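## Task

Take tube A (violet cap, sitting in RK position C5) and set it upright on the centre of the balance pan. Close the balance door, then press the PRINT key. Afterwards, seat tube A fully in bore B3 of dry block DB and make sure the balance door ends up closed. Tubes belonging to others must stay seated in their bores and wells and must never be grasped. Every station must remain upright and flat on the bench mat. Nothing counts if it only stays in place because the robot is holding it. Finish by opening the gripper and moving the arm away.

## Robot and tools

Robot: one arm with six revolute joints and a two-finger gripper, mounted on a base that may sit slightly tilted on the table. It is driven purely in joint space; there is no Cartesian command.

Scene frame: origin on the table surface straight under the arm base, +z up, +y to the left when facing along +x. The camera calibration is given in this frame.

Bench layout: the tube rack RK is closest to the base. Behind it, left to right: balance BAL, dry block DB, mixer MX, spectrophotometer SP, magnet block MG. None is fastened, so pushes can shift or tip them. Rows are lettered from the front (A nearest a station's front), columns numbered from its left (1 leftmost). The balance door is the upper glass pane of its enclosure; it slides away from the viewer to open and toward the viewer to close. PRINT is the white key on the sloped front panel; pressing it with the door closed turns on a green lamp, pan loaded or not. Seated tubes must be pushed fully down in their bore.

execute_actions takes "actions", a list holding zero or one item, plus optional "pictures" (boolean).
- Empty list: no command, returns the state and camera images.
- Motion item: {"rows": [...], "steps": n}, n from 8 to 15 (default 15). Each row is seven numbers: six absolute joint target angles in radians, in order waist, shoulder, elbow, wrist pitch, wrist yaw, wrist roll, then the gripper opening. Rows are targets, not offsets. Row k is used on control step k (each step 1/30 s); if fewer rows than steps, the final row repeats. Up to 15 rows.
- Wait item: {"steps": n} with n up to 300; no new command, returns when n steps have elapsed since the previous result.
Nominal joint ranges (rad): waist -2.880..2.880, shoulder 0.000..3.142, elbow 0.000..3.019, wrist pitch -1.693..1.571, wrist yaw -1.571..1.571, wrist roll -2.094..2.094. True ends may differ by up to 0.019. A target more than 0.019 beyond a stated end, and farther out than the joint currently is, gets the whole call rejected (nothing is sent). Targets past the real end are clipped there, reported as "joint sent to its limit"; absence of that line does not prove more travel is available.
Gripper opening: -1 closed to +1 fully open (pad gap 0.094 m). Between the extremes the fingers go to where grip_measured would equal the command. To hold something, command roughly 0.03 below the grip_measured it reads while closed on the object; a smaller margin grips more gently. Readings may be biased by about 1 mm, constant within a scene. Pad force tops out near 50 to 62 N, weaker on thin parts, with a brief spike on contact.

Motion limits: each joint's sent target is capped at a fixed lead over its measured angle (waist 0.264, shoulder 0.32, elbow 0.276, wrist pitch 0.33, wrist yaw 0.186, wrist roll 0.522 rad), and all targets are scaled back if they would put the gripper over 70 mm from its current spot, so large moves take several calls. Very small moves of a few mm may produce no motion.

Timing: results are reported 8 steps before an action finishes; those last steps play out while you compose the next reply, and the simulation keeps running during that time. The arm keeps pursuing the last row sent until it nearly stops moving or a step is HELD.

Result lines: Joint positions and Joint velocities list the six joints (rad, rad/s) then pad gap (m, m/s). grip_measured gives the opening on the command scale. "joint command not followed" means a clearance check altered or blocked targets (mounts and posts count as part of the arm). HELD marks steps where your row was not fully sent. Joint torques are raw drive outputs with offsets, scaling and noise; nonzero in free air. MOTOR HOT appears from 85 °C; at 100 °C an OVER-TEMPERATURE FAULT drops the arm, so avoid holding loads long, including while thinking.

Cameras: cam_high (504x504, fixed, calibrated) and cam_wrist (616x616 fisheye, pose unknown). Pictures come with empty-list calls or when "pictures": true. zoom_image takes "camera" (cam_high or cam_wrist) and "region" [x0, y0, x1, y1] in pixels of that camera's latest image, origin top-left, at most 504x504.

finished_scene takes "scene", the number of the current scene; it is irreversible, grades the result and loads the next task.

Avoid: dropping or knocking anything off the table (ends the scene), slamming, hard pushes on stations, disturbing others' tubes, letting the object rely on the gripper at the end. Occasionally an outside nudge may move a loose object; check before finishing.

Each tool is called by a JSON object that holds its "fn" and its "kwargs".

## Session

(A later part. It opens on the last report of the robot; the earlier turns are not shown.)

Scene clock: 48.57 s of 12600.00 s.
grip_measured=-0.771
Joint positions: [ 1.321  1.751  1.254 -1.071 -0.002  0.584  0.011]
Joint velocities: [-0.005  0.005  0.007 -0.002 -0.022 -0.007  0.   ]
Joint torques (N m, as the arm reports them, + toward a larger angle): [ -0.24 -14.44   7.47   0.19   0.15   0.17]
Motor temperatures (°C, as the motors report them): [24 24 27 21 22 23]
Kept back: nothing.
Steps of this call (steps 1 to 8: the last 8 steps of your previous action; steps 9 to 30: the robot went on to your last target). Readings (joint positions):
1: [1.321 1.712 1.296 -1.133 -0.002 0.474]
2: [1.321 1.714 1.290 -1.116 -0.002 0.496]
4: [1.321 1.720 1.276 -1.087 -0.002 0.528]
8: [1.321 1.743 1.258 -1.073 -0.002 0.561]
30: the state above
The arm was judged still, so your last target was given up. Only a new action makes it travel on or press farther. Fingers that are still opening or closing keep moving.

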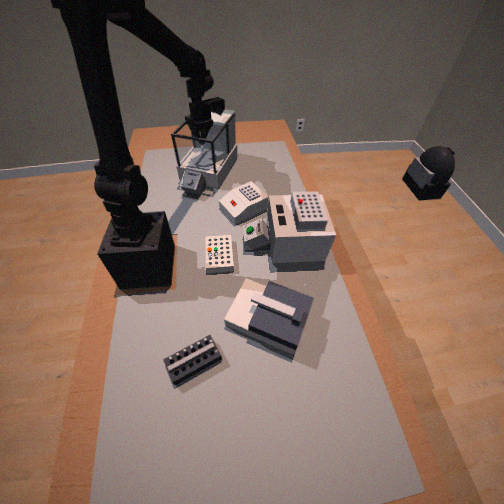

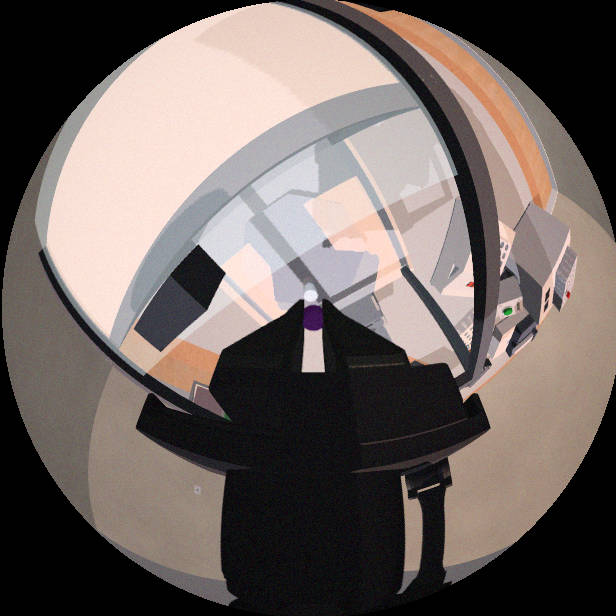

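{"fn": "execute_actions", "kwargs": {"actions": [{"rows":[[1.315,1.75,1.26,-1.05,0,0.42,-0.795],[1.315,1.75,1.26,-1.05,0,0.42,-0.795],[1.315,1.76,1.255,-1.04,0,0.42,-0.795],[1.315,1.76,1.255,-1.04,0,0.42,-0.795],[1.315,1.77,1.25,-1.025,0,0.42,-0.795],[1.315,1.77,1.25,-1.025,0,0.42,-0.795],[1.315,1.78,1.247,-1.01,0,0.42,-0.795]]}]}}

{"fn": "execute_actions", "kwargs": {"actions": [{"steps":30}], "pictures": true}}

{"fn": "zoom_image", "kwargs": {"camera": "cam_high", "region": [160, 95, 250, 185]}}

Scene clock: 49.30 s of 12600.00 s.
grip_measured=-0.771
Joint positions: [ 1.321  1.756  1.249 -1.038 -0.002  0.469  0.011]
Joint velocities: [-0.005  0.083 -0.042  0.227 -0.037 -0.256  0.   ]
Joint torques (N m, as the arm reports them, + toward a larger angle): [ -0.17 -12.74   6.59   0.31   0.15  -0.21]
Motor temperatures (°C, as the motors report them): [24 24 27 21 22 23]
Steps of this call (steps 1 to 15: nothing new was sent; steps 16 to 22: the first 7 steps of this action). Readings (joint positions):
16: [1.321 1.751 1.254 -1.069 -0.002 0.562]
17: [1.321 1.751 1.254 -1.067 -0.002 0.536]
19: [1.321 1.751 1.253 -1.058 -0.002 0.500]
22: the state above

Scene clock: 50.30 s of 12600.00 s.
grip_measured=-0.771
Joint positions: [ 1.321  1.781  1.239 -1.021 -0.002  0.436  0.011]
Joint velocities: [-0.005 -0.015 -0.012  0.002  0.022 -0.037  0.   ]
Joint torques (N m, as the arm reports them, + toward a larger angle): [ -0.25 -14.48   7.04   0.23   0.15  -0.22]
Motor temperatures (°C, as the motors report them): [24 24 27 21 22 23]
Kept back: nothing.
Steps of this call (steps 1 to 8: the last 8 steps of your previous action; steps 9 to 30: the robot went on to your last target). Readings (joint positions):
1: [1.321 1.760 1.248 -1.031 -0.002 0.462]
2: [1.321 1.764 1.247 -1.026 -0.002 0.457]
4: [1.321 1.773 1.244 -1.022 -0.002 0.449]
8: [1.321 1.781 1.240 -1.021 -0.002 0.441]
30: the state above
The arm was judged still, so your last target was given up. Only a new action makes it travel on or press farther. Fingers that are still opening or closing keep moving.

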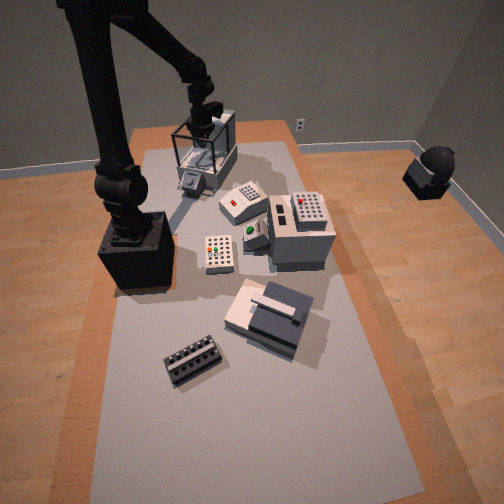

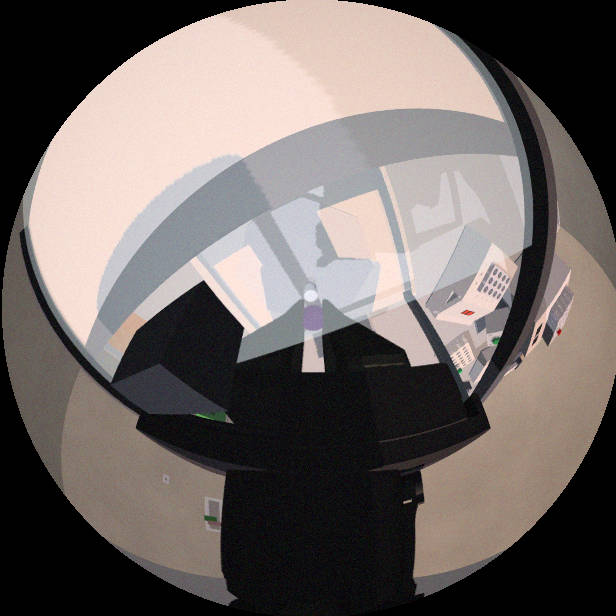

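Region (160, 95, 250, 185) of cam_high's 504x504 image, scaled by 5.600, with more detail than that image has.

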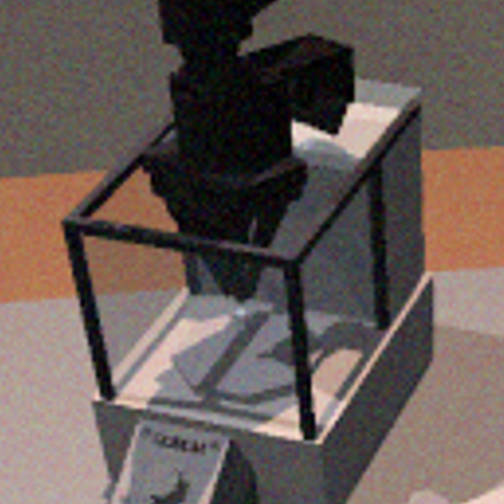

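{"fn": "execute_actions", "kwargs": {"actions": [{"rows":[[1.315,1.785,1.238,-0.995,0,0.42,-0.795]]}]}}

{"fn": "execute_actions", "kwargs": {"actions": [{"steps":25}], "pictures": true}}

{"fn": "zoom_image", "kwargs": {"camera": "cam_high", "region": [175, 120, 235, 180]}}

Scene clock: 50.90 s of 12600.00 s.
grip_measured=-0.771
Joint positions: [ 1.321  1.781  1.234 -1.007 -0.002  0.436  0.011]
Joint velocities: [-0.005 -0.005 -0.017 -0.007 -0.022 -0.066  0.001]
Joint torques (N m, as the arm reports them, + toward a larger angle): [ -0.2  -14.08   6.75   0.21   0.14  -0.22]
Motor temperatures (°C, as the motors report them): [24 24 27 21 22 23]
Steps of this call (steps 1 to 11: nothing new was sent; steps 12 to 18: the first 7 steps of this action). Readings (joint positions):
12: [1.321 1.781 1.238 -1.018 -0.002 0.436]
13: [1.321 1.781 1.237 -1.013 -0.002 0.436]
15: [1.321 1.781 1.235 -1.008 -0.002 0.436]
18: the state above

Scene clock: 51.73 s of 12600.00 s.
grip_measured=-0.771
Joint positions: [ 1.321  1.781  1.234 -1.006 -0.002  0.436  0.011]
Joint velocities: [ 0.005 -0.005 -0.017  0.002 -0.037  0.022 -0.   ]
Joint torques (N m, as the arm reports them, + toward a larger angle): [ -0.31 -14.13   6.77   0.26   0.14  -0.22]
Motor temperatures (°C, as the motors report them): [24 24 27 21 22 23]
Kept back: nothing.
Steps of this call (steps 1 to 8: the last 8 steps of your previous action; steps 9 to 15: the robot went on to your last target; steps 16 to 25: nothing new was sent). Readings (joint positions):
1: [1.321 1.781 1.234 -1.007 -0.002 0.436]
2: [1.321 1.781 1.234 -1.006 -0.002 0.436]
4: [1.321 1.781 1.234 -1.006 -0.002 0.436]
8: [1.321 1.781 1.234 -1.006 -0.002 0.436]
25: the state above
The arm was judged still, so your last target was given up. Only a new action makes it travel on or press farther. Fingers that are still opening or closing keep moving.

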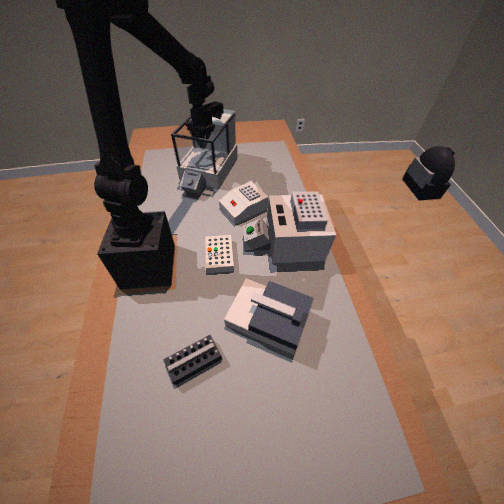

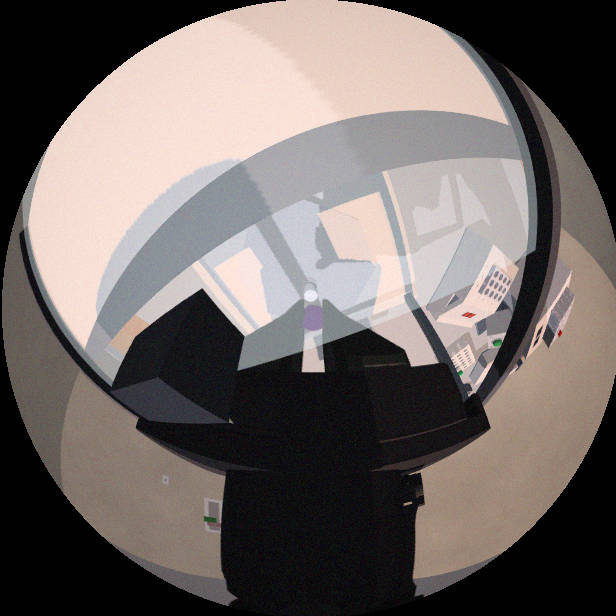

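Region (175, 120, 235, 180) of cam_high's 504x504 image, scaled by 8.400, with more detail than that image has.

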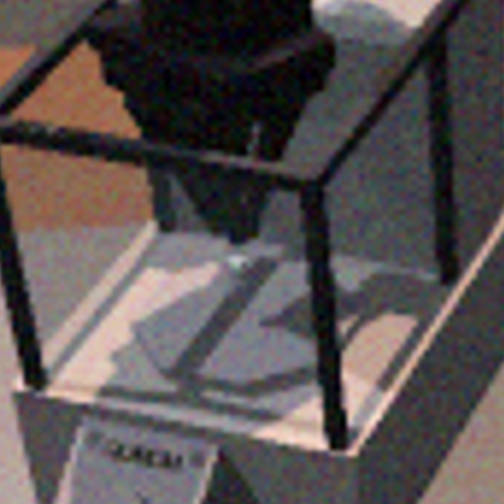

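{"fn": "execute_actions", "kwargs": {"actions": [{"rows":[[1.315,1.797,1.225,-0.995,0,0.42,-0.795]]}]}}

{"fn": "execute_actions", "kwargs": {"actions": [{"steps":25}], "pictures": true}}

{"fn": "zoom_image", "kwargs": {"camera": "cam_high", "region": [175, 120, 235, 180]}}

Scene clock: 52.33 s of 12600.00 s.
grip_measured=-0.771
Joint positions: [ 1.321  1.783  1.228 -1.003 -0.002  0.435  0.011]
Joint velocities: [ 0.005  0.005 -0.007  0.002 -0.037  0.007  0.001]
Joint torques (N m, as the arm reports them, + toward a larger angle): [ -0.35 -13.1    6.18   0.2    0.16  -0.18]
Motor temperatures (°C, as the motors report them): [24 24 27 21 22 23]
Steps of this call (steps 1 to 11: nothing new was sent; steps 12 to 18: the first 7 steps of this action). Readings (joint positions):
12: [1.321 1.781 1.232 -1.006 -0.002 0.436]
13: [1.321 1.782 1.230 -1.005 -0.002 0.436]
15: [1.321 1.783 1.228 -1.004 -0.002 0.436]
18: the state above

Scene clock: 53.17 s of 12600.00 s.
grip_measured=-0.771
Joint positions: [ 1.321  1.783  1.228 -1.003 -0.002  0.435  0.011]
Joint velocities: [-0.005 -0.005 -0.002  0.002 -0.037  0.051 -0.   ]
Joint torques (N m, as the arm reports them, + toward a larger angle): [ -0.28 -13.29   6.17   0.15   0.16  -0.21]
Motor temperatures (°C, as the motors report them): [24 24 27 21 22 23]
Kept back: nothing.
Steps of this call (steps 1 to 8: the last 8 steps of your previous action; steps 9 to 15: the robot went on to your last target; steps 16 to 25: nothing new was sent). Readings (joint positions):
1: [1.321 1.783 1.228 -1.003 -0.002 0.435]
2: [1.321 1.783 1.228 -1.003 -0.002 0.435]
4: [1.321 1.783 1.228 -1.003 -0.002 0.435]
8: [1.321 1.783 1.228 -1.003 -0.002 0.435]
25: the state above
The arm was judged still, so your last target was given up. Only a new action makes it travel on or press farther. Fingers that are still opening or closing keep moving.

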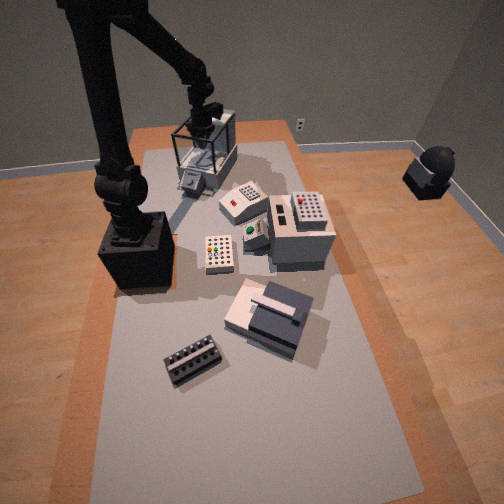

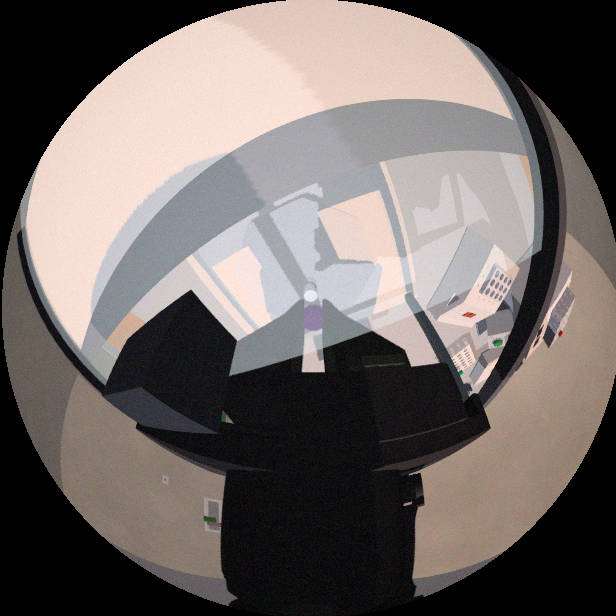

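Region (175, 120, 235, 180) of cam_high's 504x504 image, scaled by 8.400, with more detail than that image has.

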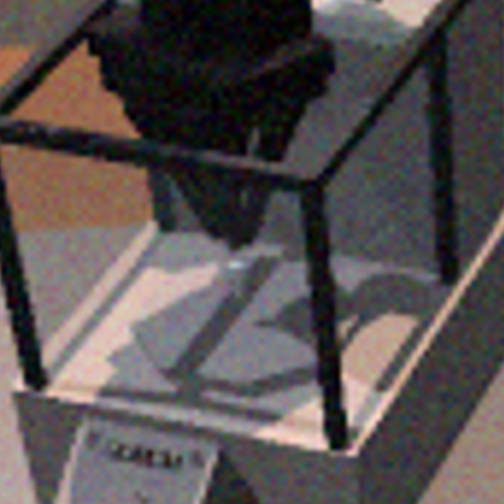

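{"fn": "execute_actions", "kwargs": {"actions": [{"rows":[[1.315,1.75,1.225,-0.99,0,0.3,-0.795],[1.315,1.75,1.225,-0.99,0,0.3,-0.795],[1.315,1.75,1.225,-0.99,0,0.3,-0.795],[1.315,1.73,1.21,-0.97,0,0.3,-0.795],[1.315,1.73,1.21,-0.97,0,0.3,-0.795],[1.315,1.73,1.21,-0.97,0,0.3,-0.795],[1.315,1.705,1.18,-0.95,0,0.3,-0.795]]}]}}

{"fn": "execute_actions", "kwargs": {"actions": [{"steps":30}], "pictures": true}}

{"fn": "zoom_image", "kwargs": {"camera": "cam_high", "region": [160, 95, 250, 185]}}

Scene clock: 54.13 s of 12600.00 s.
grip_measured=-0.771
Joint positions: [ 1.321  1.758  1.202 -0.979 -0.002  0.342  0.011]
Joint velocities: [-0.024 -0.22  -0.271  0.335 -0.051 -0.183  0.001]
Joint torques (N m, as the arm reports them, + toward a larger angle): [  0.16 -17.38   5.92   0.09   0.13  -0.21]
Motor temperatures (°C, as the motors report them): [24 24 27 21 22 23]
Steps of this call (steps 1 to 22: nothing new was sent; steps 23 to 29: the first 7 steps of this action). Readings (joint positions):
23: [1.321 1.781 1.228 -1.002 -0.002 0.417]
24: [1.321 1.780 1.226 -1.000 -0.002 0.397]
26: [1.321 1.774 1.220 -0.996 -0.002 0.367]
29: the state above

Scene clock: 55.13 s of 12600.00 s.
grip_measured=-0.771
Joint positions: [ 1.321  1.722  1.173 -0.961 -0.002  0.316  0.011]
Joint velocities: [-0.015  0.005  0.022 -0.002  0.007 -0.066 -0.   ]
Joint torques (N m, as the arm reports them, + toward a larger angle): [ -0.21 -15.09   7.02   0.36   0.14  -0.22]
Motor temperatures (°C, as the motors report them): [24 24 27 21 22 23]
Kept back: nothing.
Steps of this call (steps 1 to 8: the last 8 steps of your previous action; steps 9 to 30: the robot went on to your last target). Readings (joint positions):
1: [1.321 1.749 1.191 -0.970 -0.002 0.337]
2: [1.321 1.741 1.183 -0.966 -0.002 0.333]
4: [1.321 1.728 1.174 -0.966 -0.002 0.327]
8: [1.321 1.722 1.173 -0.962 -0.002 0.320]
30: the state above
The arm was judged still, so your last target was given up. Only a new action makes it travel on or press farther. Fingers that are still opening or closing keep moving.

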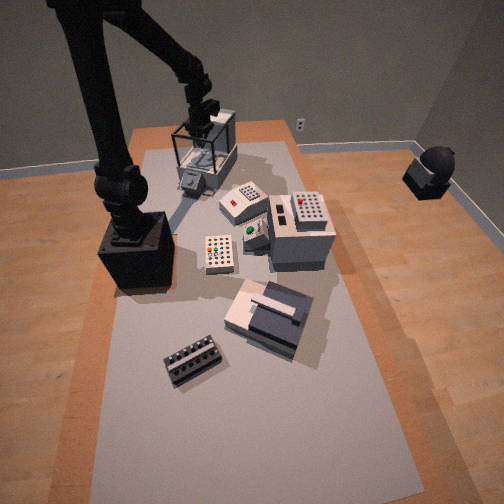

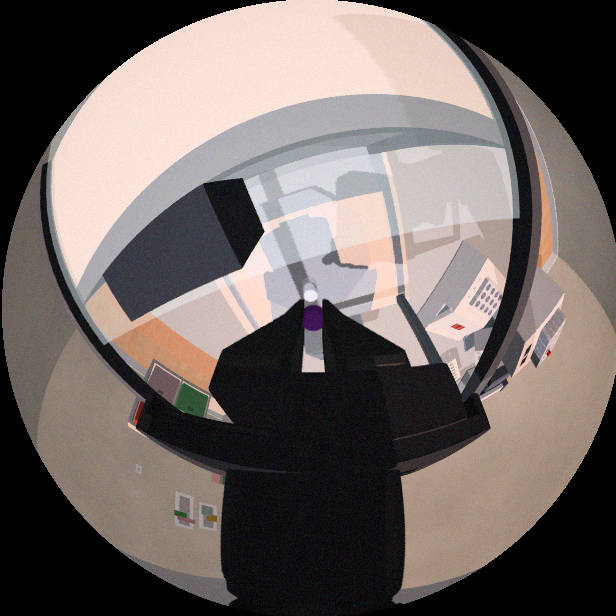

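Region (160, 95, 250, 185) of cam_high's 504x504 image, scaled by 5.600, with more detail than that image has.

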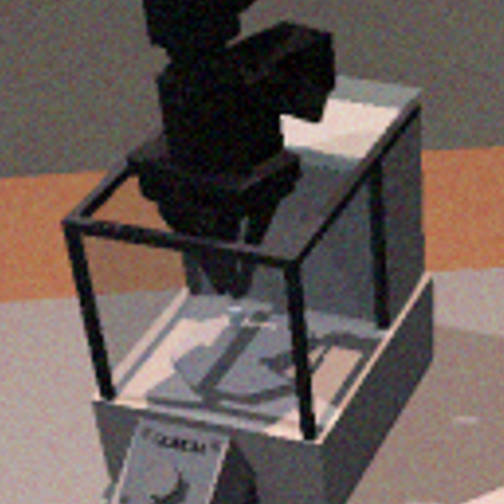

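{"fn": "execute_actions", "kwargs": {"actions": [{"rows":[[1.315,1.74,1.165,-0.925,0,0.5,-0.795]]}]}}

{"fn": "execute_actions", "kwargs": {"actions": [{"steps":30}], "pictures": true}}

{"fn": "zoom_image", "kwargs": {"camera": "cam_high", "region": [160, 95, 250, 185]}}

Scene clock: 55.70 s of 12600.00 s.
grip_measured=-0.771
Joint positions: [ 1.321  1.734  1.161 -0.937 -0.002  0.447  0.011]
Joint velocities: [ 0.015  0.054 -0.027 -0.017  0.037  0.227  0.001]
Joint torques (N m, as the arm reports them, + toward a larger angle): [ -0.18 -13.45   6.88   0.34   0.15   0.15]
Motor temperatures (°C, as the motors report them): [24 24 27 21 22 23]
Steps of this call (steps 1 to 10: nothing new was sent; steps 11 to 17: the first 7 steps of this action). Readings (joint positions):
11: [1.321 1.723 1.172 -0.957 -0.002 0.341]
12: [1.321 1.723 1.169 -0.948 -0.002 0.370]
14: [1.321 1.727 1.165 -0.940 -0.002 0.411]
17: the state above

Scene clock: 56.70 s of 12600.00 s.
grip_measured=-0.771
Joint positions: [ 1.321  1.738  1.159 -0.937 -0.002  0.484  0.011]
Joint velocities: [-0.015 -0.005  0.012  0.002  0.051  0.066 -0.001]
Joint torques (N m, as the arm reports them, + toward a larger angle): [ -0.23 -13.81   6.81   0.35   0.15   0.16]
Motor temperatures (°C, as the motors report them): [24 24 27 21 22 23]
Kept back: nothing.
Steps of this call (steps 1 to 8: the last 8 steps of your previous action; steps 9 to 30: the robot went on to your last target). Readings (joint positions):
1: [1.321 1.736 1.160 -0.937 -0.002 0.454]
2: [1.321 1.738 1.159 -0.937 -0.002 0.461]
4: [1.321 1.738 1.159 -0.937 -0.002 0.469]
8: [1.321 1.738 1.159 -0.937 -0.002 0.478]
30: the state above
The arm was judged still, so your last target was given up. Only a new action makes it travel on or press farther. Fingers that are still opening or closing keep moving.

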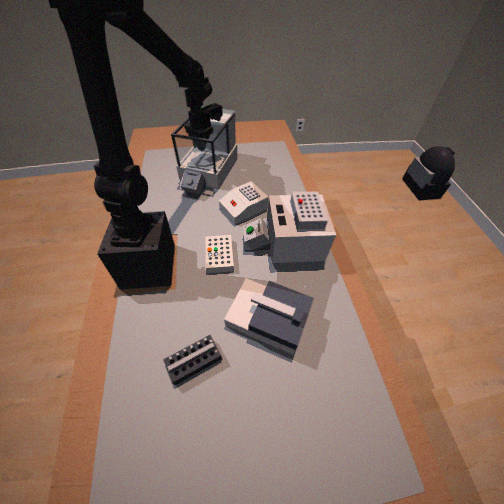

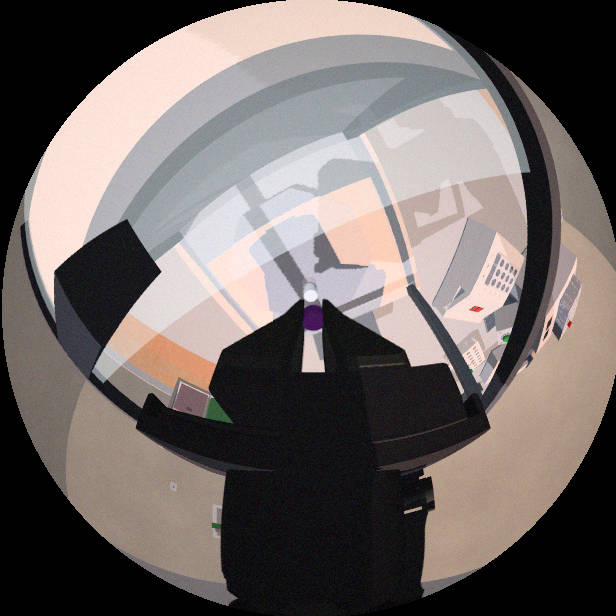

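Region (160, 95, 250, 185) of cam_high's 504x504 image, scaled by 5.600, with more detail than that image has.

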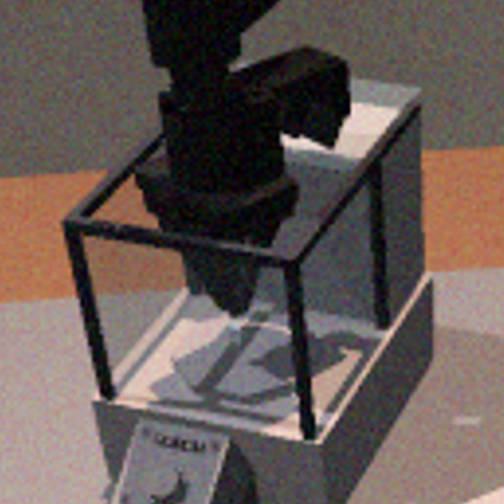

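{"fn": "execute_actions", "kwargs": {"actions": [{"rows":[[1.315,1.752,1.155,-0.915,0,0.55,-0.795]]}]}}

{"fn": "execute_actions", "kwargs": {"actions": [{"steps":25}], "pictures": true}}

{"fn": "zoom_image", "kwargs": {"camera": "cam_high", "region": [160, 95, 250, 185]}}

Scene clock: 57.17 s of 12600.00 s.
grip_measured=-0.771
Joint positions: [ 1.321  1.745  1.151 -0.926 -0.001  0.523  0.011]
Joint velocities: [-0.015 -0.024 -0.012 -0.007 -0.022  0.051 -0.001]
Joint torques (N m, as the arm reports them, + toward a larger angle): [ -0.53 -12.92   6.56   0.31   0.13   0.17]
Motor temperatures (°C, as the motors report them): [24 24 27 21 22 23]
Steps of this call (steps 1 to 7: nothing new was sent; steps 8 to 14: the first 7 steps of this action). Readings (joint positions):
8: [1.321 1.739 1.158 -0.935 -0.002 0.492]
9: [1.321 1.739 1.156 -0.931 -0.002 0.500]
11: [1.321 1.742 1.154 -0.927 -0.002 0.512]
14: the state above

Scene clock: 58.00 s of 12600.00 s.
grip_measured=-0.771
Joint positions: [ 1.321  1.745  1.151 -0.924 -0.001  0.532  0.011]
Joint velocities: [-0.015 -0.005 -0.007  0.007 -0.007 -0.037  0.   ]
Joint torques (N m, as the arm reports them, + toward a larger angle): [ -0.26 -13.18   6.54   0.28   0.12   0.19]
Motor temperatures (°C, as the motors report them): [24 24 27 21 22 23]
Kept back: nothing.
Steps of this call (steps 1 to 8: the last 8 steps of your previous action; steps 9 to 15: the robot went on to your last target; steps 16 to 25: nothing new was sent). Readings (joint positions):
1: [1.321 1.745 1.151 -0.925 -0.001 0.525]
2: [1.321 1.745 1.151 -0.924 -0.001 0.526]
4: [1.321 1.745 1.151 -0.924 -0.001 0.528]
8: [1.321 1.745 1.151 -0.924 -0.001 0.530]
25: the state above
The arm was judged still, so your last target was given up. Only a new action makes it travel on or press farther. Fingers that are still opening or closing keep moving.

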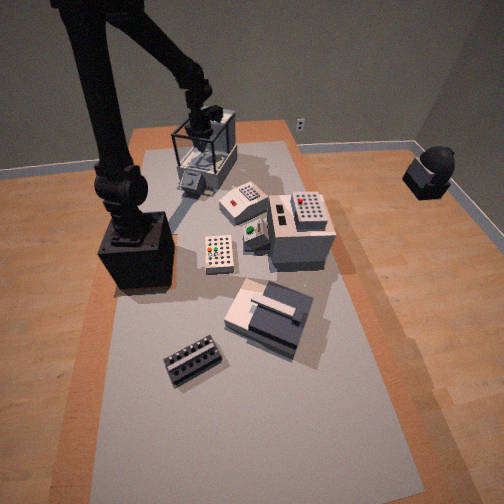

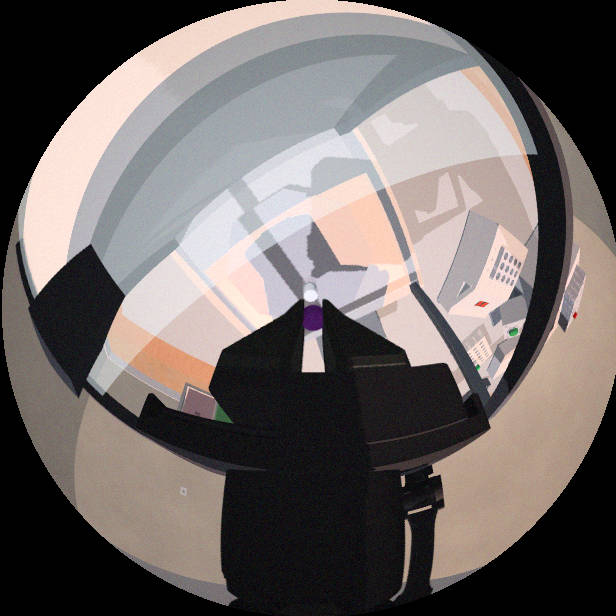

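Region (160, 95, 250, 185) of cam_high's 504x504 image, scaled by 5.600, with more detail than that image has.

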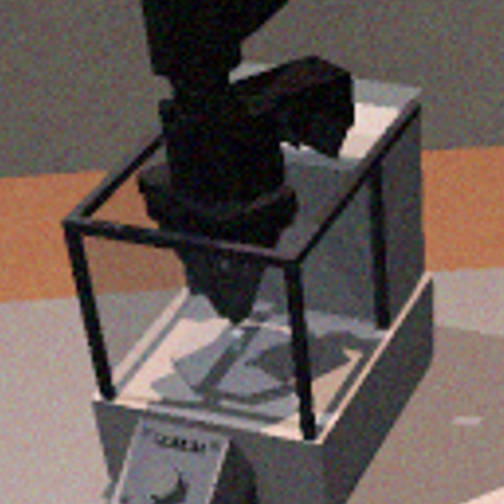

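Probably touching. Release.

{"fn": "execute_actions", "kwargs": {"actions": [{"rows":[[1.315,1.752,1.155,-0.915,0,0.55,-0.76],[1.315,1.752,1.155,-0.915,0,0.55,-0.74],[1.315,1.752,1.155,-0.915,0,0.55,-0.72],[1.315,1.752,1.155,-0.915,0,0.55,-0.68],[1.315,1.752,1.155,-0.915,0,0.55,-0.6],[1.315,1.752,1.155,-0.915,0,0.55,-0.5]]}]}}

{"fn": "execute_actions", "kwargs": {"actions": [{"rows":[[1.315,1.73,1.2,-0.94,0,0.55,-0.5],[1.315,1.72,1.21,-0.96,0,0.55,-0.5],[1.315,1.71,1.22,-0.98,0,0.55,-0.5],[1.315,1.7,1.235,-1.0,0,0.55,-0.5],[1.315,1.69,1.25,-1.03,0,0.55,-0.5],[1.315,1.68,1.265,-1.05,0,0.55,-0.5],[1.315,1.67,1.28,-1.08,0,0.55,-0.5],[1.315,1.66,1.295,-1.1,0,0.55,-0.5],[1.315,1.65,1.31,-1.13,0,0.55,-0.5],[1.315,1.64,1.325,-1.16,0,0.55,-0.5],[1.315,1.63,1.34,-1.19,0,0.55,-0.5],[1.315,1.62,1.355,-1.22,0,0.55,-0.5],[1.315,1.61,1.37,-1.25,0,0.55,-0.5],[1.315,1.6,1.385,-1.28,0,0.55,-0.5],[1.315,1.59,1.4,-1.31,0,0.55,-0.5]]}]}}

{"fn": "execute_actions", "kwargs": {"actions": [{"rows":[[1.315,1.58,1.45,-1.4,0,0,-1]]}]}}

{"fn": "execute_actions", "kwargs": {"actions": [{"steps":40}], "pictures": true}}

{"fn": "zoom_image", "kwargs": {"camera": "cam_high", "region": [150, 70, 260, 180]}}

Scene clock: 58.97 s of 12600.00 s.
grip_measured=-0.513
Joint positions: [ 1.321  1.745  1.151 -0.924 -0.001  0.532  0.023]
Joint velocities: [-0.005  0.005  0.007  0.002 -0.037 -0.022  0.021]
Joint torques (N m, as the arm reports them, + toward a larger angle): [ -0.34 -13.17   6.55   0.29   0.12   0.18]
Motor temperatures (°C, as the motors report them): [24 24 27 21 22 23]
Steps of this call (steps 1 to 22: nothing new was sent; steps 23 to 29: the first 7 steps of this action). Readings (joint positions):
23: [1.321 1.745 1.151 -0.924 -0.001 0.532]
24: [1.321 1.745 1.151 -0.924 -0.001 0.532]
26: [1.321 1.745 1.151 -0.924 -0.001 0.532]
29: the state above

Scene clock: 59.47 s of 12600.00 s.
grip_measured=-0.502
Joint positions: [ 1.321  1.732  1.195 -1.024 -0.001  0.533  0.023]
Joint velocities: [-0.015 -0.2    0.354 -0.73  -0.022  0.095  0.   ]
Joint torques (N m, as the arm reports them, + toward a larger angle): [ -0.15 -17.73  11.18  -0.17   0.13   0.17]
Motor temperatures (°C, as the motors report them): [24 24 27 21 22 23]
Steps of this call (steps 1 to 8: the last 8 steps of your previous action; steps 9 to 15: the first 7 steps of this action). Readings (joint positions):
9: [1.321 1.745 1.152 -0.925 -0.001 0.532]
10: [1.321 1.745 1.154 -0.931 -0.001 0.532]
12: [1.321 1.744 1.164 -0.958 -0.001 0.533]
15: the state above

Scene clock: 59.97 s of 12600.00 s.
grip_measured=-0.982
Joint positions: [ 1.321  1.571  1.42  -1.385 -0.001  0.131  0.001]
Joint velocities: [-0.005 -0.083  0.017 -0.066  0.007 -0.799  0.   ]
Joint torques (N m, as the arm reports them, + toward a larger angle): [ -0.41 -12.13   9.79  -0.42   0.1   -0.22]
Motor temperatures (°C, as the motors report them): [24 25 27 21 22 23]
Steps of this call (steps 1 to 8: the last 8 steps of your previous action; steps 9 to 15: the first 7 steps of this action). Readings (joint positions):
9: [1.321 1.621 1.348 -1.281 -0.001 0.457]
10: [1.321 1.611 1.370 -1.325 -0.001 0.369]
12: [1.321 1.590 1.403 -1.369 -0.001 0.241]
15: the state above

Scene clock: 61.30 s of 12600.00 s.
grip_measured=-0.982
Joint positions: [ 1.321  1.577  1.42  -1.391 -0.001  0.016  0.001]
Joint velocities: [ 0.005 -0.005  0.002  0.017  0.007  0.022  0.001]
Joint torques (N m, as the arm reports them, + toward a larger angle): [ -0.24 -12.95  10.03  -0.43   0.08  -0.22]
Motor temperatures (°C, as the motors report them): [24 25 27 21 22 23]
Kept back: nothing.
Steps of this call (steps 1 to 8: the last 8 steps of your previous action; steps 9 to 30: the robot went on to your last target; steps 31 to 40: nothing new was sent). Readings (joint positions):
1: [1.321 1.569 1.420 -1.387 -0.001 0.108]
2: [1.321 1.569 1.420 -1.388 -0.001 0.089]
4: [1.321 1.573 1.420 -1.391 -0.001 0.063]
8: [1.321 1.576 1.420 -1.391 -0.001 0.035]
40: the state above
The arm was judged still, so your last target was given up. Only a new action makes it travel on or press farther. Fingers that are still opening or closing keep moving.

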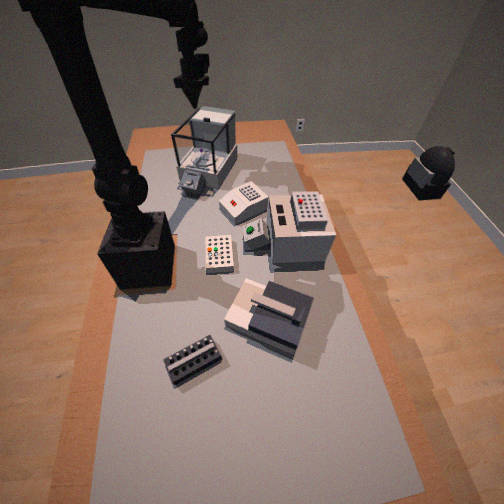

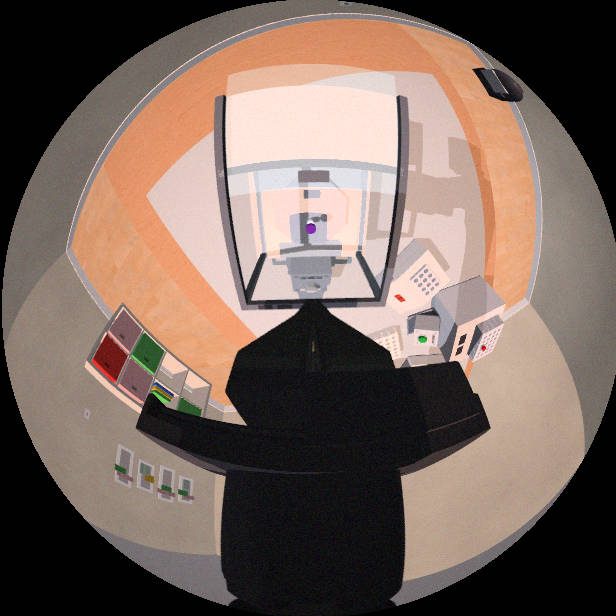

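Region (150, 70, 260, 180) of cam_high's 504x504 image, scaled by 4.582, with more detail than that image has.

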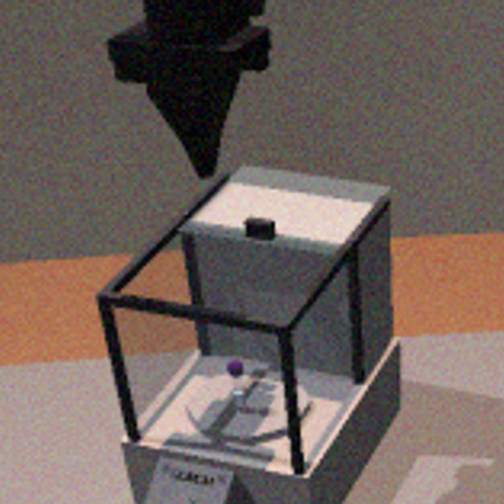

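{"fn": "execute_actions", "kwargs": {"actions": [{"rows":[[1.315,1.65,1.53,-1.39,0,0,-1],[1.315,1.65,1.53,-1.39,0,0,-1],[1.315,1.65,1.53,-1.39,0,0,-1],[1.315,1.73,1.6,-1.38,0,0,-1],[1.315,1.73,1.6,-1.38,0,0,-1],[1.315,1.73,1.6,-1.38,0,0,-1],[1.315,1.8,1.665,-1.37,0,0,-1],[1.315,1.8,1.665,-1.37,0,0,-1],[1.315,1.8,1.665,-1.37,0,0,-1],[1.315,1.87,1.725,-1.36,0,0,-1]]}]}}

{"fn": "execute_actions", "kwargs": {"actions": [{"steps":30}], "pictures": true}}

{"fn": "zoom_image", "kwargs": {"camera": "cam_high", "region": [150, 70, 260, 180]}}

Scene clock: 62.00 s of 12600.00 s.
grip_measured=-0.982
Joint positions: [ 1.321  1.71   1.564 -1.388 -0.001  0.016  0.001]
Joint velocities: [-0.005  0.864  0.764 -0.007 -0.037  0.051 -0.001]
Joint torques (N m, as the arm reports them, + toward a larger angle): [ -0.4  -11.84  11.88   0.52   0.08  -0.22]
Motor temperatures (°C, as the motors report them): [24 25 27 21 22 23]
Steps of this call (steps 1 to 14: nothing new was sent; steps 15 to 21: the first 7 steps of this action). Readings (joint positions):
15: [1.321 1.582 1.425 -1.392 -0.001 0.016]
16: [1.321 1.593 1.441 -1.394 -0.001 0.016]
18: [1.321 1.630 1.483 -1.395 -0.001 0.016]
21: the state above

Scene clock: 63.00 s of 12600.00 s.
grip_measured=-0.982
Joint positions: [ 1.321  1.894  1.676 -1.362 -0.001  0.016  0.001]
Joint velocities: [-0.015 -0.005  0.002 -0.002  0.022  0.007  0.002]
Joint torques (N m, as the arm reports them, + toward a larger angle): [ -0.35 -19.09  11.22  -0.06   0.08  -0.22]
Motor temperatures (°C, as the motors report them): [24 25 27 21 22 23]
Kept back: nothing.
Steps of this call (steps 1 to 8: the last 8 steps of your previous action; steps 9 to 30: the robot went on to your last target). Readings (joint positions):
1: [1.321 1.739 1.591 -1.385 -0.001 0.016]
2: [1.321 1.767 1.611 -1.380 -0.001 0.016]
4: [1.321 1.822 1.650 -1.375 -0.001 0.016]
8: [1.321 1.891 1.675 -1.362 -0.001 0.016]
30: the state above
The arm was judged still, so your last target was given up. Only a new action makes it travel on or press farther. Fingers that are still opening or closing keep moving.

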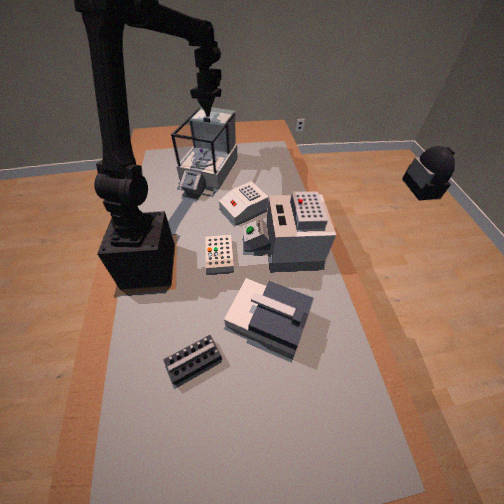

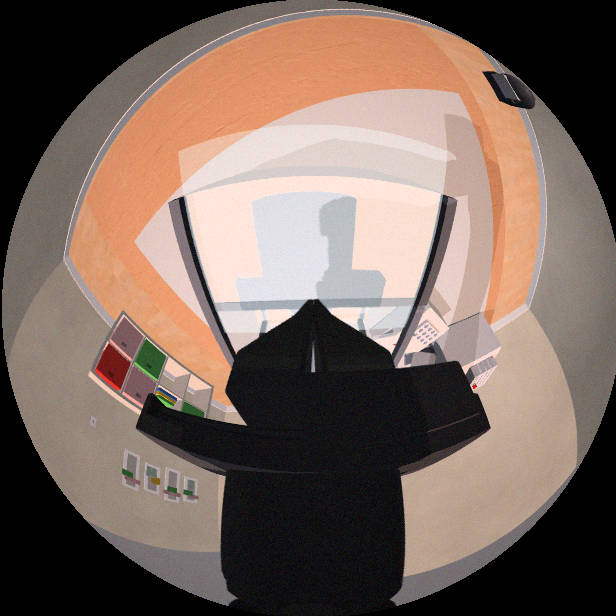

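Region (150, 70, 260, 180) of cam_high's 504x504 image, scaled by 4.582, with more detail than that image has.

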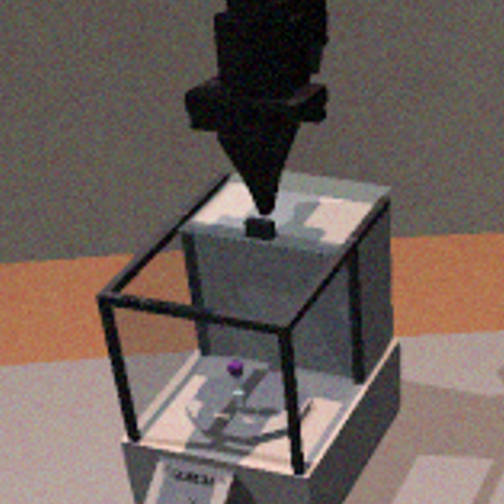

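{"fn": "execute_actions", "kwargs": {"actions": [{"rows":[[1.315,1.93,1.79,-1.36,0,0,-1]]}]}}

{"fn": "execute_actions", "kwargs": {"actions": [{"steps":25}], "pictures": true}}

{"fn": "zoom_image", "kwargs": {"camera": "cam_high", "region": [175, 85, 245, 155]}}

Scene clock: 63.63 s of 12600.00 s.
grip_measured=-0.982
Joint positions: [ 1.321  1.927  1.742 -1.364 -0.001  0.016  0.001]
Joint velocities: [ 0.005  0.005  0.017 -0.002  0.022 -0.037  0.001]
Joint torques (N m, as the arm reports them, + toward a larger angle): [ -0.37 -17.54  11.19   0.1    0.07  -0.22]
Motor temperatures (°C, as the motors report them): [24 25 27 21 22 23]
Steps of this call (steps 1 to 12: nothing new was sent; steps 13 to 19: the first 7 steps of this action). Readings (joint positions):
13: [1.321 1.897 1.682 -1.364 -0.001 0.016]
14: [1.321 1.905 1.697 -1.365 -0.001 0.016]
16: [1.321 1.921 1.729 -1.365 -0.001 0.016]
19: the state above

Scene clock: 64.47 s of 12600.00 s.
grip_measured=-0.982
Joint positions: [ 1.321  1.927  1.742 -1.364 -0.001  0.016  0.001]
Joint velocities: [-0.005 -0.015  0.017 -0.002  0.007 -0.037  0.   ]
Joint torques (N m, as the arm reports them, + toward a larger angle): [ -0.29 -17.63  11.25   0.03   0.07  -0.22]
Motor temperatures (°C, as the motors report them): [24 25 28 21 22 23]
Kept back: nothing.
Steps of this call (steps 1 to 8: the last 8 steps of your previous action; steps 9 to 15: the robot went on to your last target; steps 16 to 25: nothing new was sent). Readings (joint positions):
1: [1.321 1.927 1.742 -1.364 -0.001 0.016]
2: [1.321 1.927 1.742 -1.364 -0.001 0.016]
4: [1.321 1.927 1.742 -1.364 -0.001 0.016]
8: [1.321 1.927 1.742 -1.364 -0.001 0.016]
25: the state above
The arm was judged still, so your last target was given up. Only a new action makes it travel on or press farther. Fingers that are still opening or closing keep moving.

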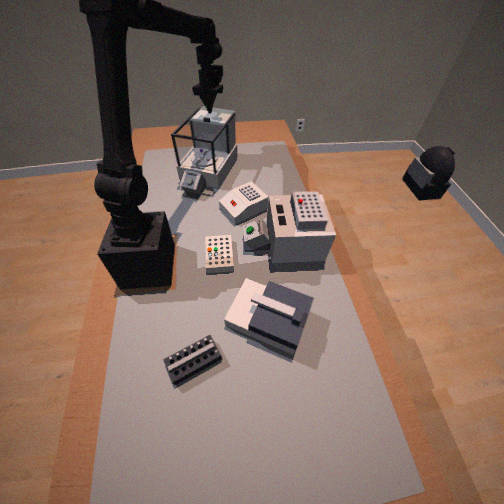

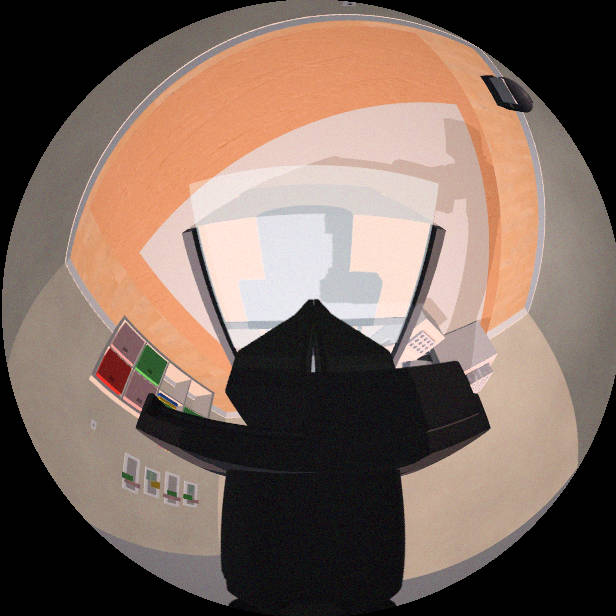

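Region (175, 85, 245, 155) of cam_high's 504x504 image, scaled by 7.200, with more detail than that image has.

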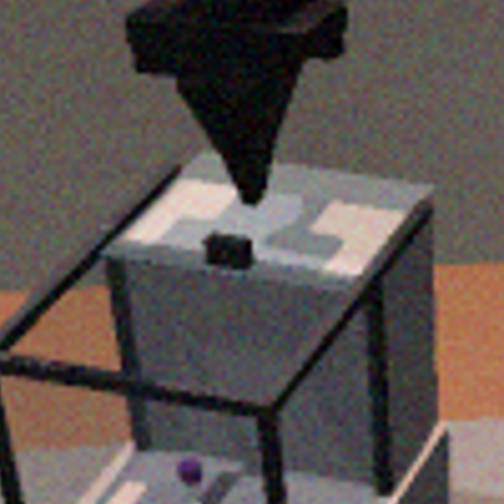

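{"fn": "execute_actions", "kwargs": {"actions": [{"rows":[[1.315,1.958,1.79,-1.36,0,0,-1]]}]}}

{"fn": "execute_actions", "kwargs": {"actions": [{"steps":25}], "pictures": true}}

{"fn": "zoom_image", "kwargs": {"camera": "cam_high", "region": [175, 85, 245, 155]}}

Scene clock: 65.03 s of 12600.00 s.
grip_measured=-0.982
Joint positions: [ 1.321  1.952  1.745 -1.364 -0.001  0.016  0.001]
Joint velocities: [0.015 0.122 0.002 0.007 0.037 0.007 0.   ]
Joint torques (N m, as the arm reports them, + toward a larger angle): [ -0.33 -18.34  11.02   0.     0.07  -0.22]
Motor temperatures (°C, as the motors report them): [24 25 28 21 22 23]
Steps of this call (steps 1 to 10: nothing new was sent; steps 11 to 17: the first 7 steps of this action). Readings (joint positions):
11: [1.321 1.929 1.742 -1.364 -0.001 0.016]
12: [1.321 1.931 1.744 -1.364 -0.001 0.016]
14: [1.321 1.939 1.745 -1.364 -0.001 0.016]
17: the state above

Scene clock: 65.87 s of 12600.00 s.
grip_measured=-0.982
Joint positions: [ 1.321  1.954  1.748 -1.364 -0.001  0.016  0.001]
Joint velocities: [-0.005 -0.005 -0.002  0.017 -0.066 -0.095 -0.001]
Joint torques (N m, as the arm reports them, + toward a larger angle): [ -0.33 -17.97  10.73  -0.01   0.07  -0.22]
Motor temperatures (°C, as the motors report them): [24 25 28 21 22 23]
Kept back: nothing.
Steps of this call (steps 1 to 8: the last 8 steps of your previous action; steps 9 to 15: the robot went on to your last target; steps 16 to 25: nothing new was sent). Readings (joint positions):
1: [1.321 1.954 1.746 -1.364 -0.001 0.016]
2: [1.321 1.954 1.747 -1.364 -0.001 0.016]
4: [1.321 1.954 1.748 -1.364 -0.001 0.016]
8: [1.321 1.954 1.748 -1.364 -0.001 0.016]
25: the state above
The arm was judged still, so your last target was given up. Only a new action makes it travel on or press farther. Fingers that are still opening or closing keep moving.

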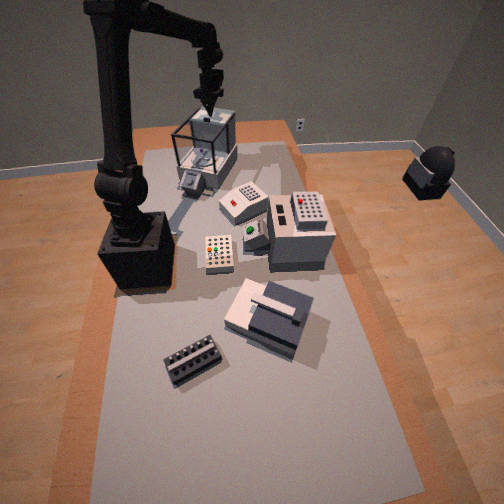

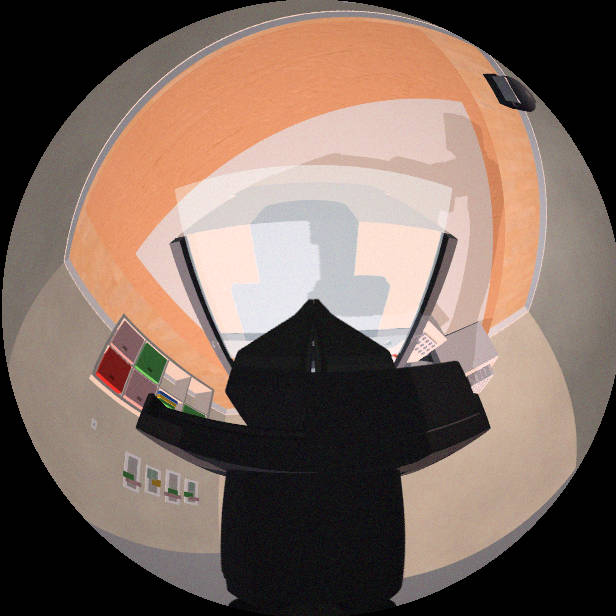

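Region (175, 85, 245, 155) of cam_high's 504x504 image, scaled by 7.200, with more detail than that image has.

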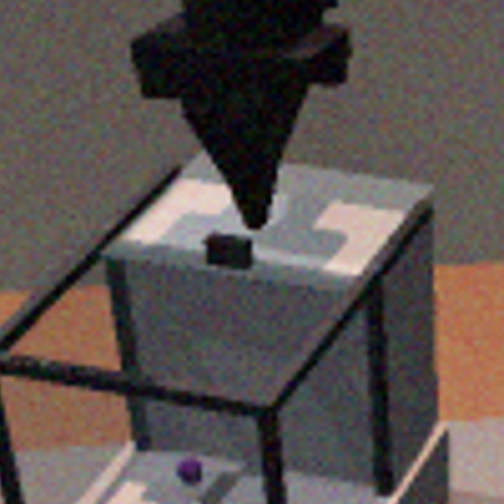

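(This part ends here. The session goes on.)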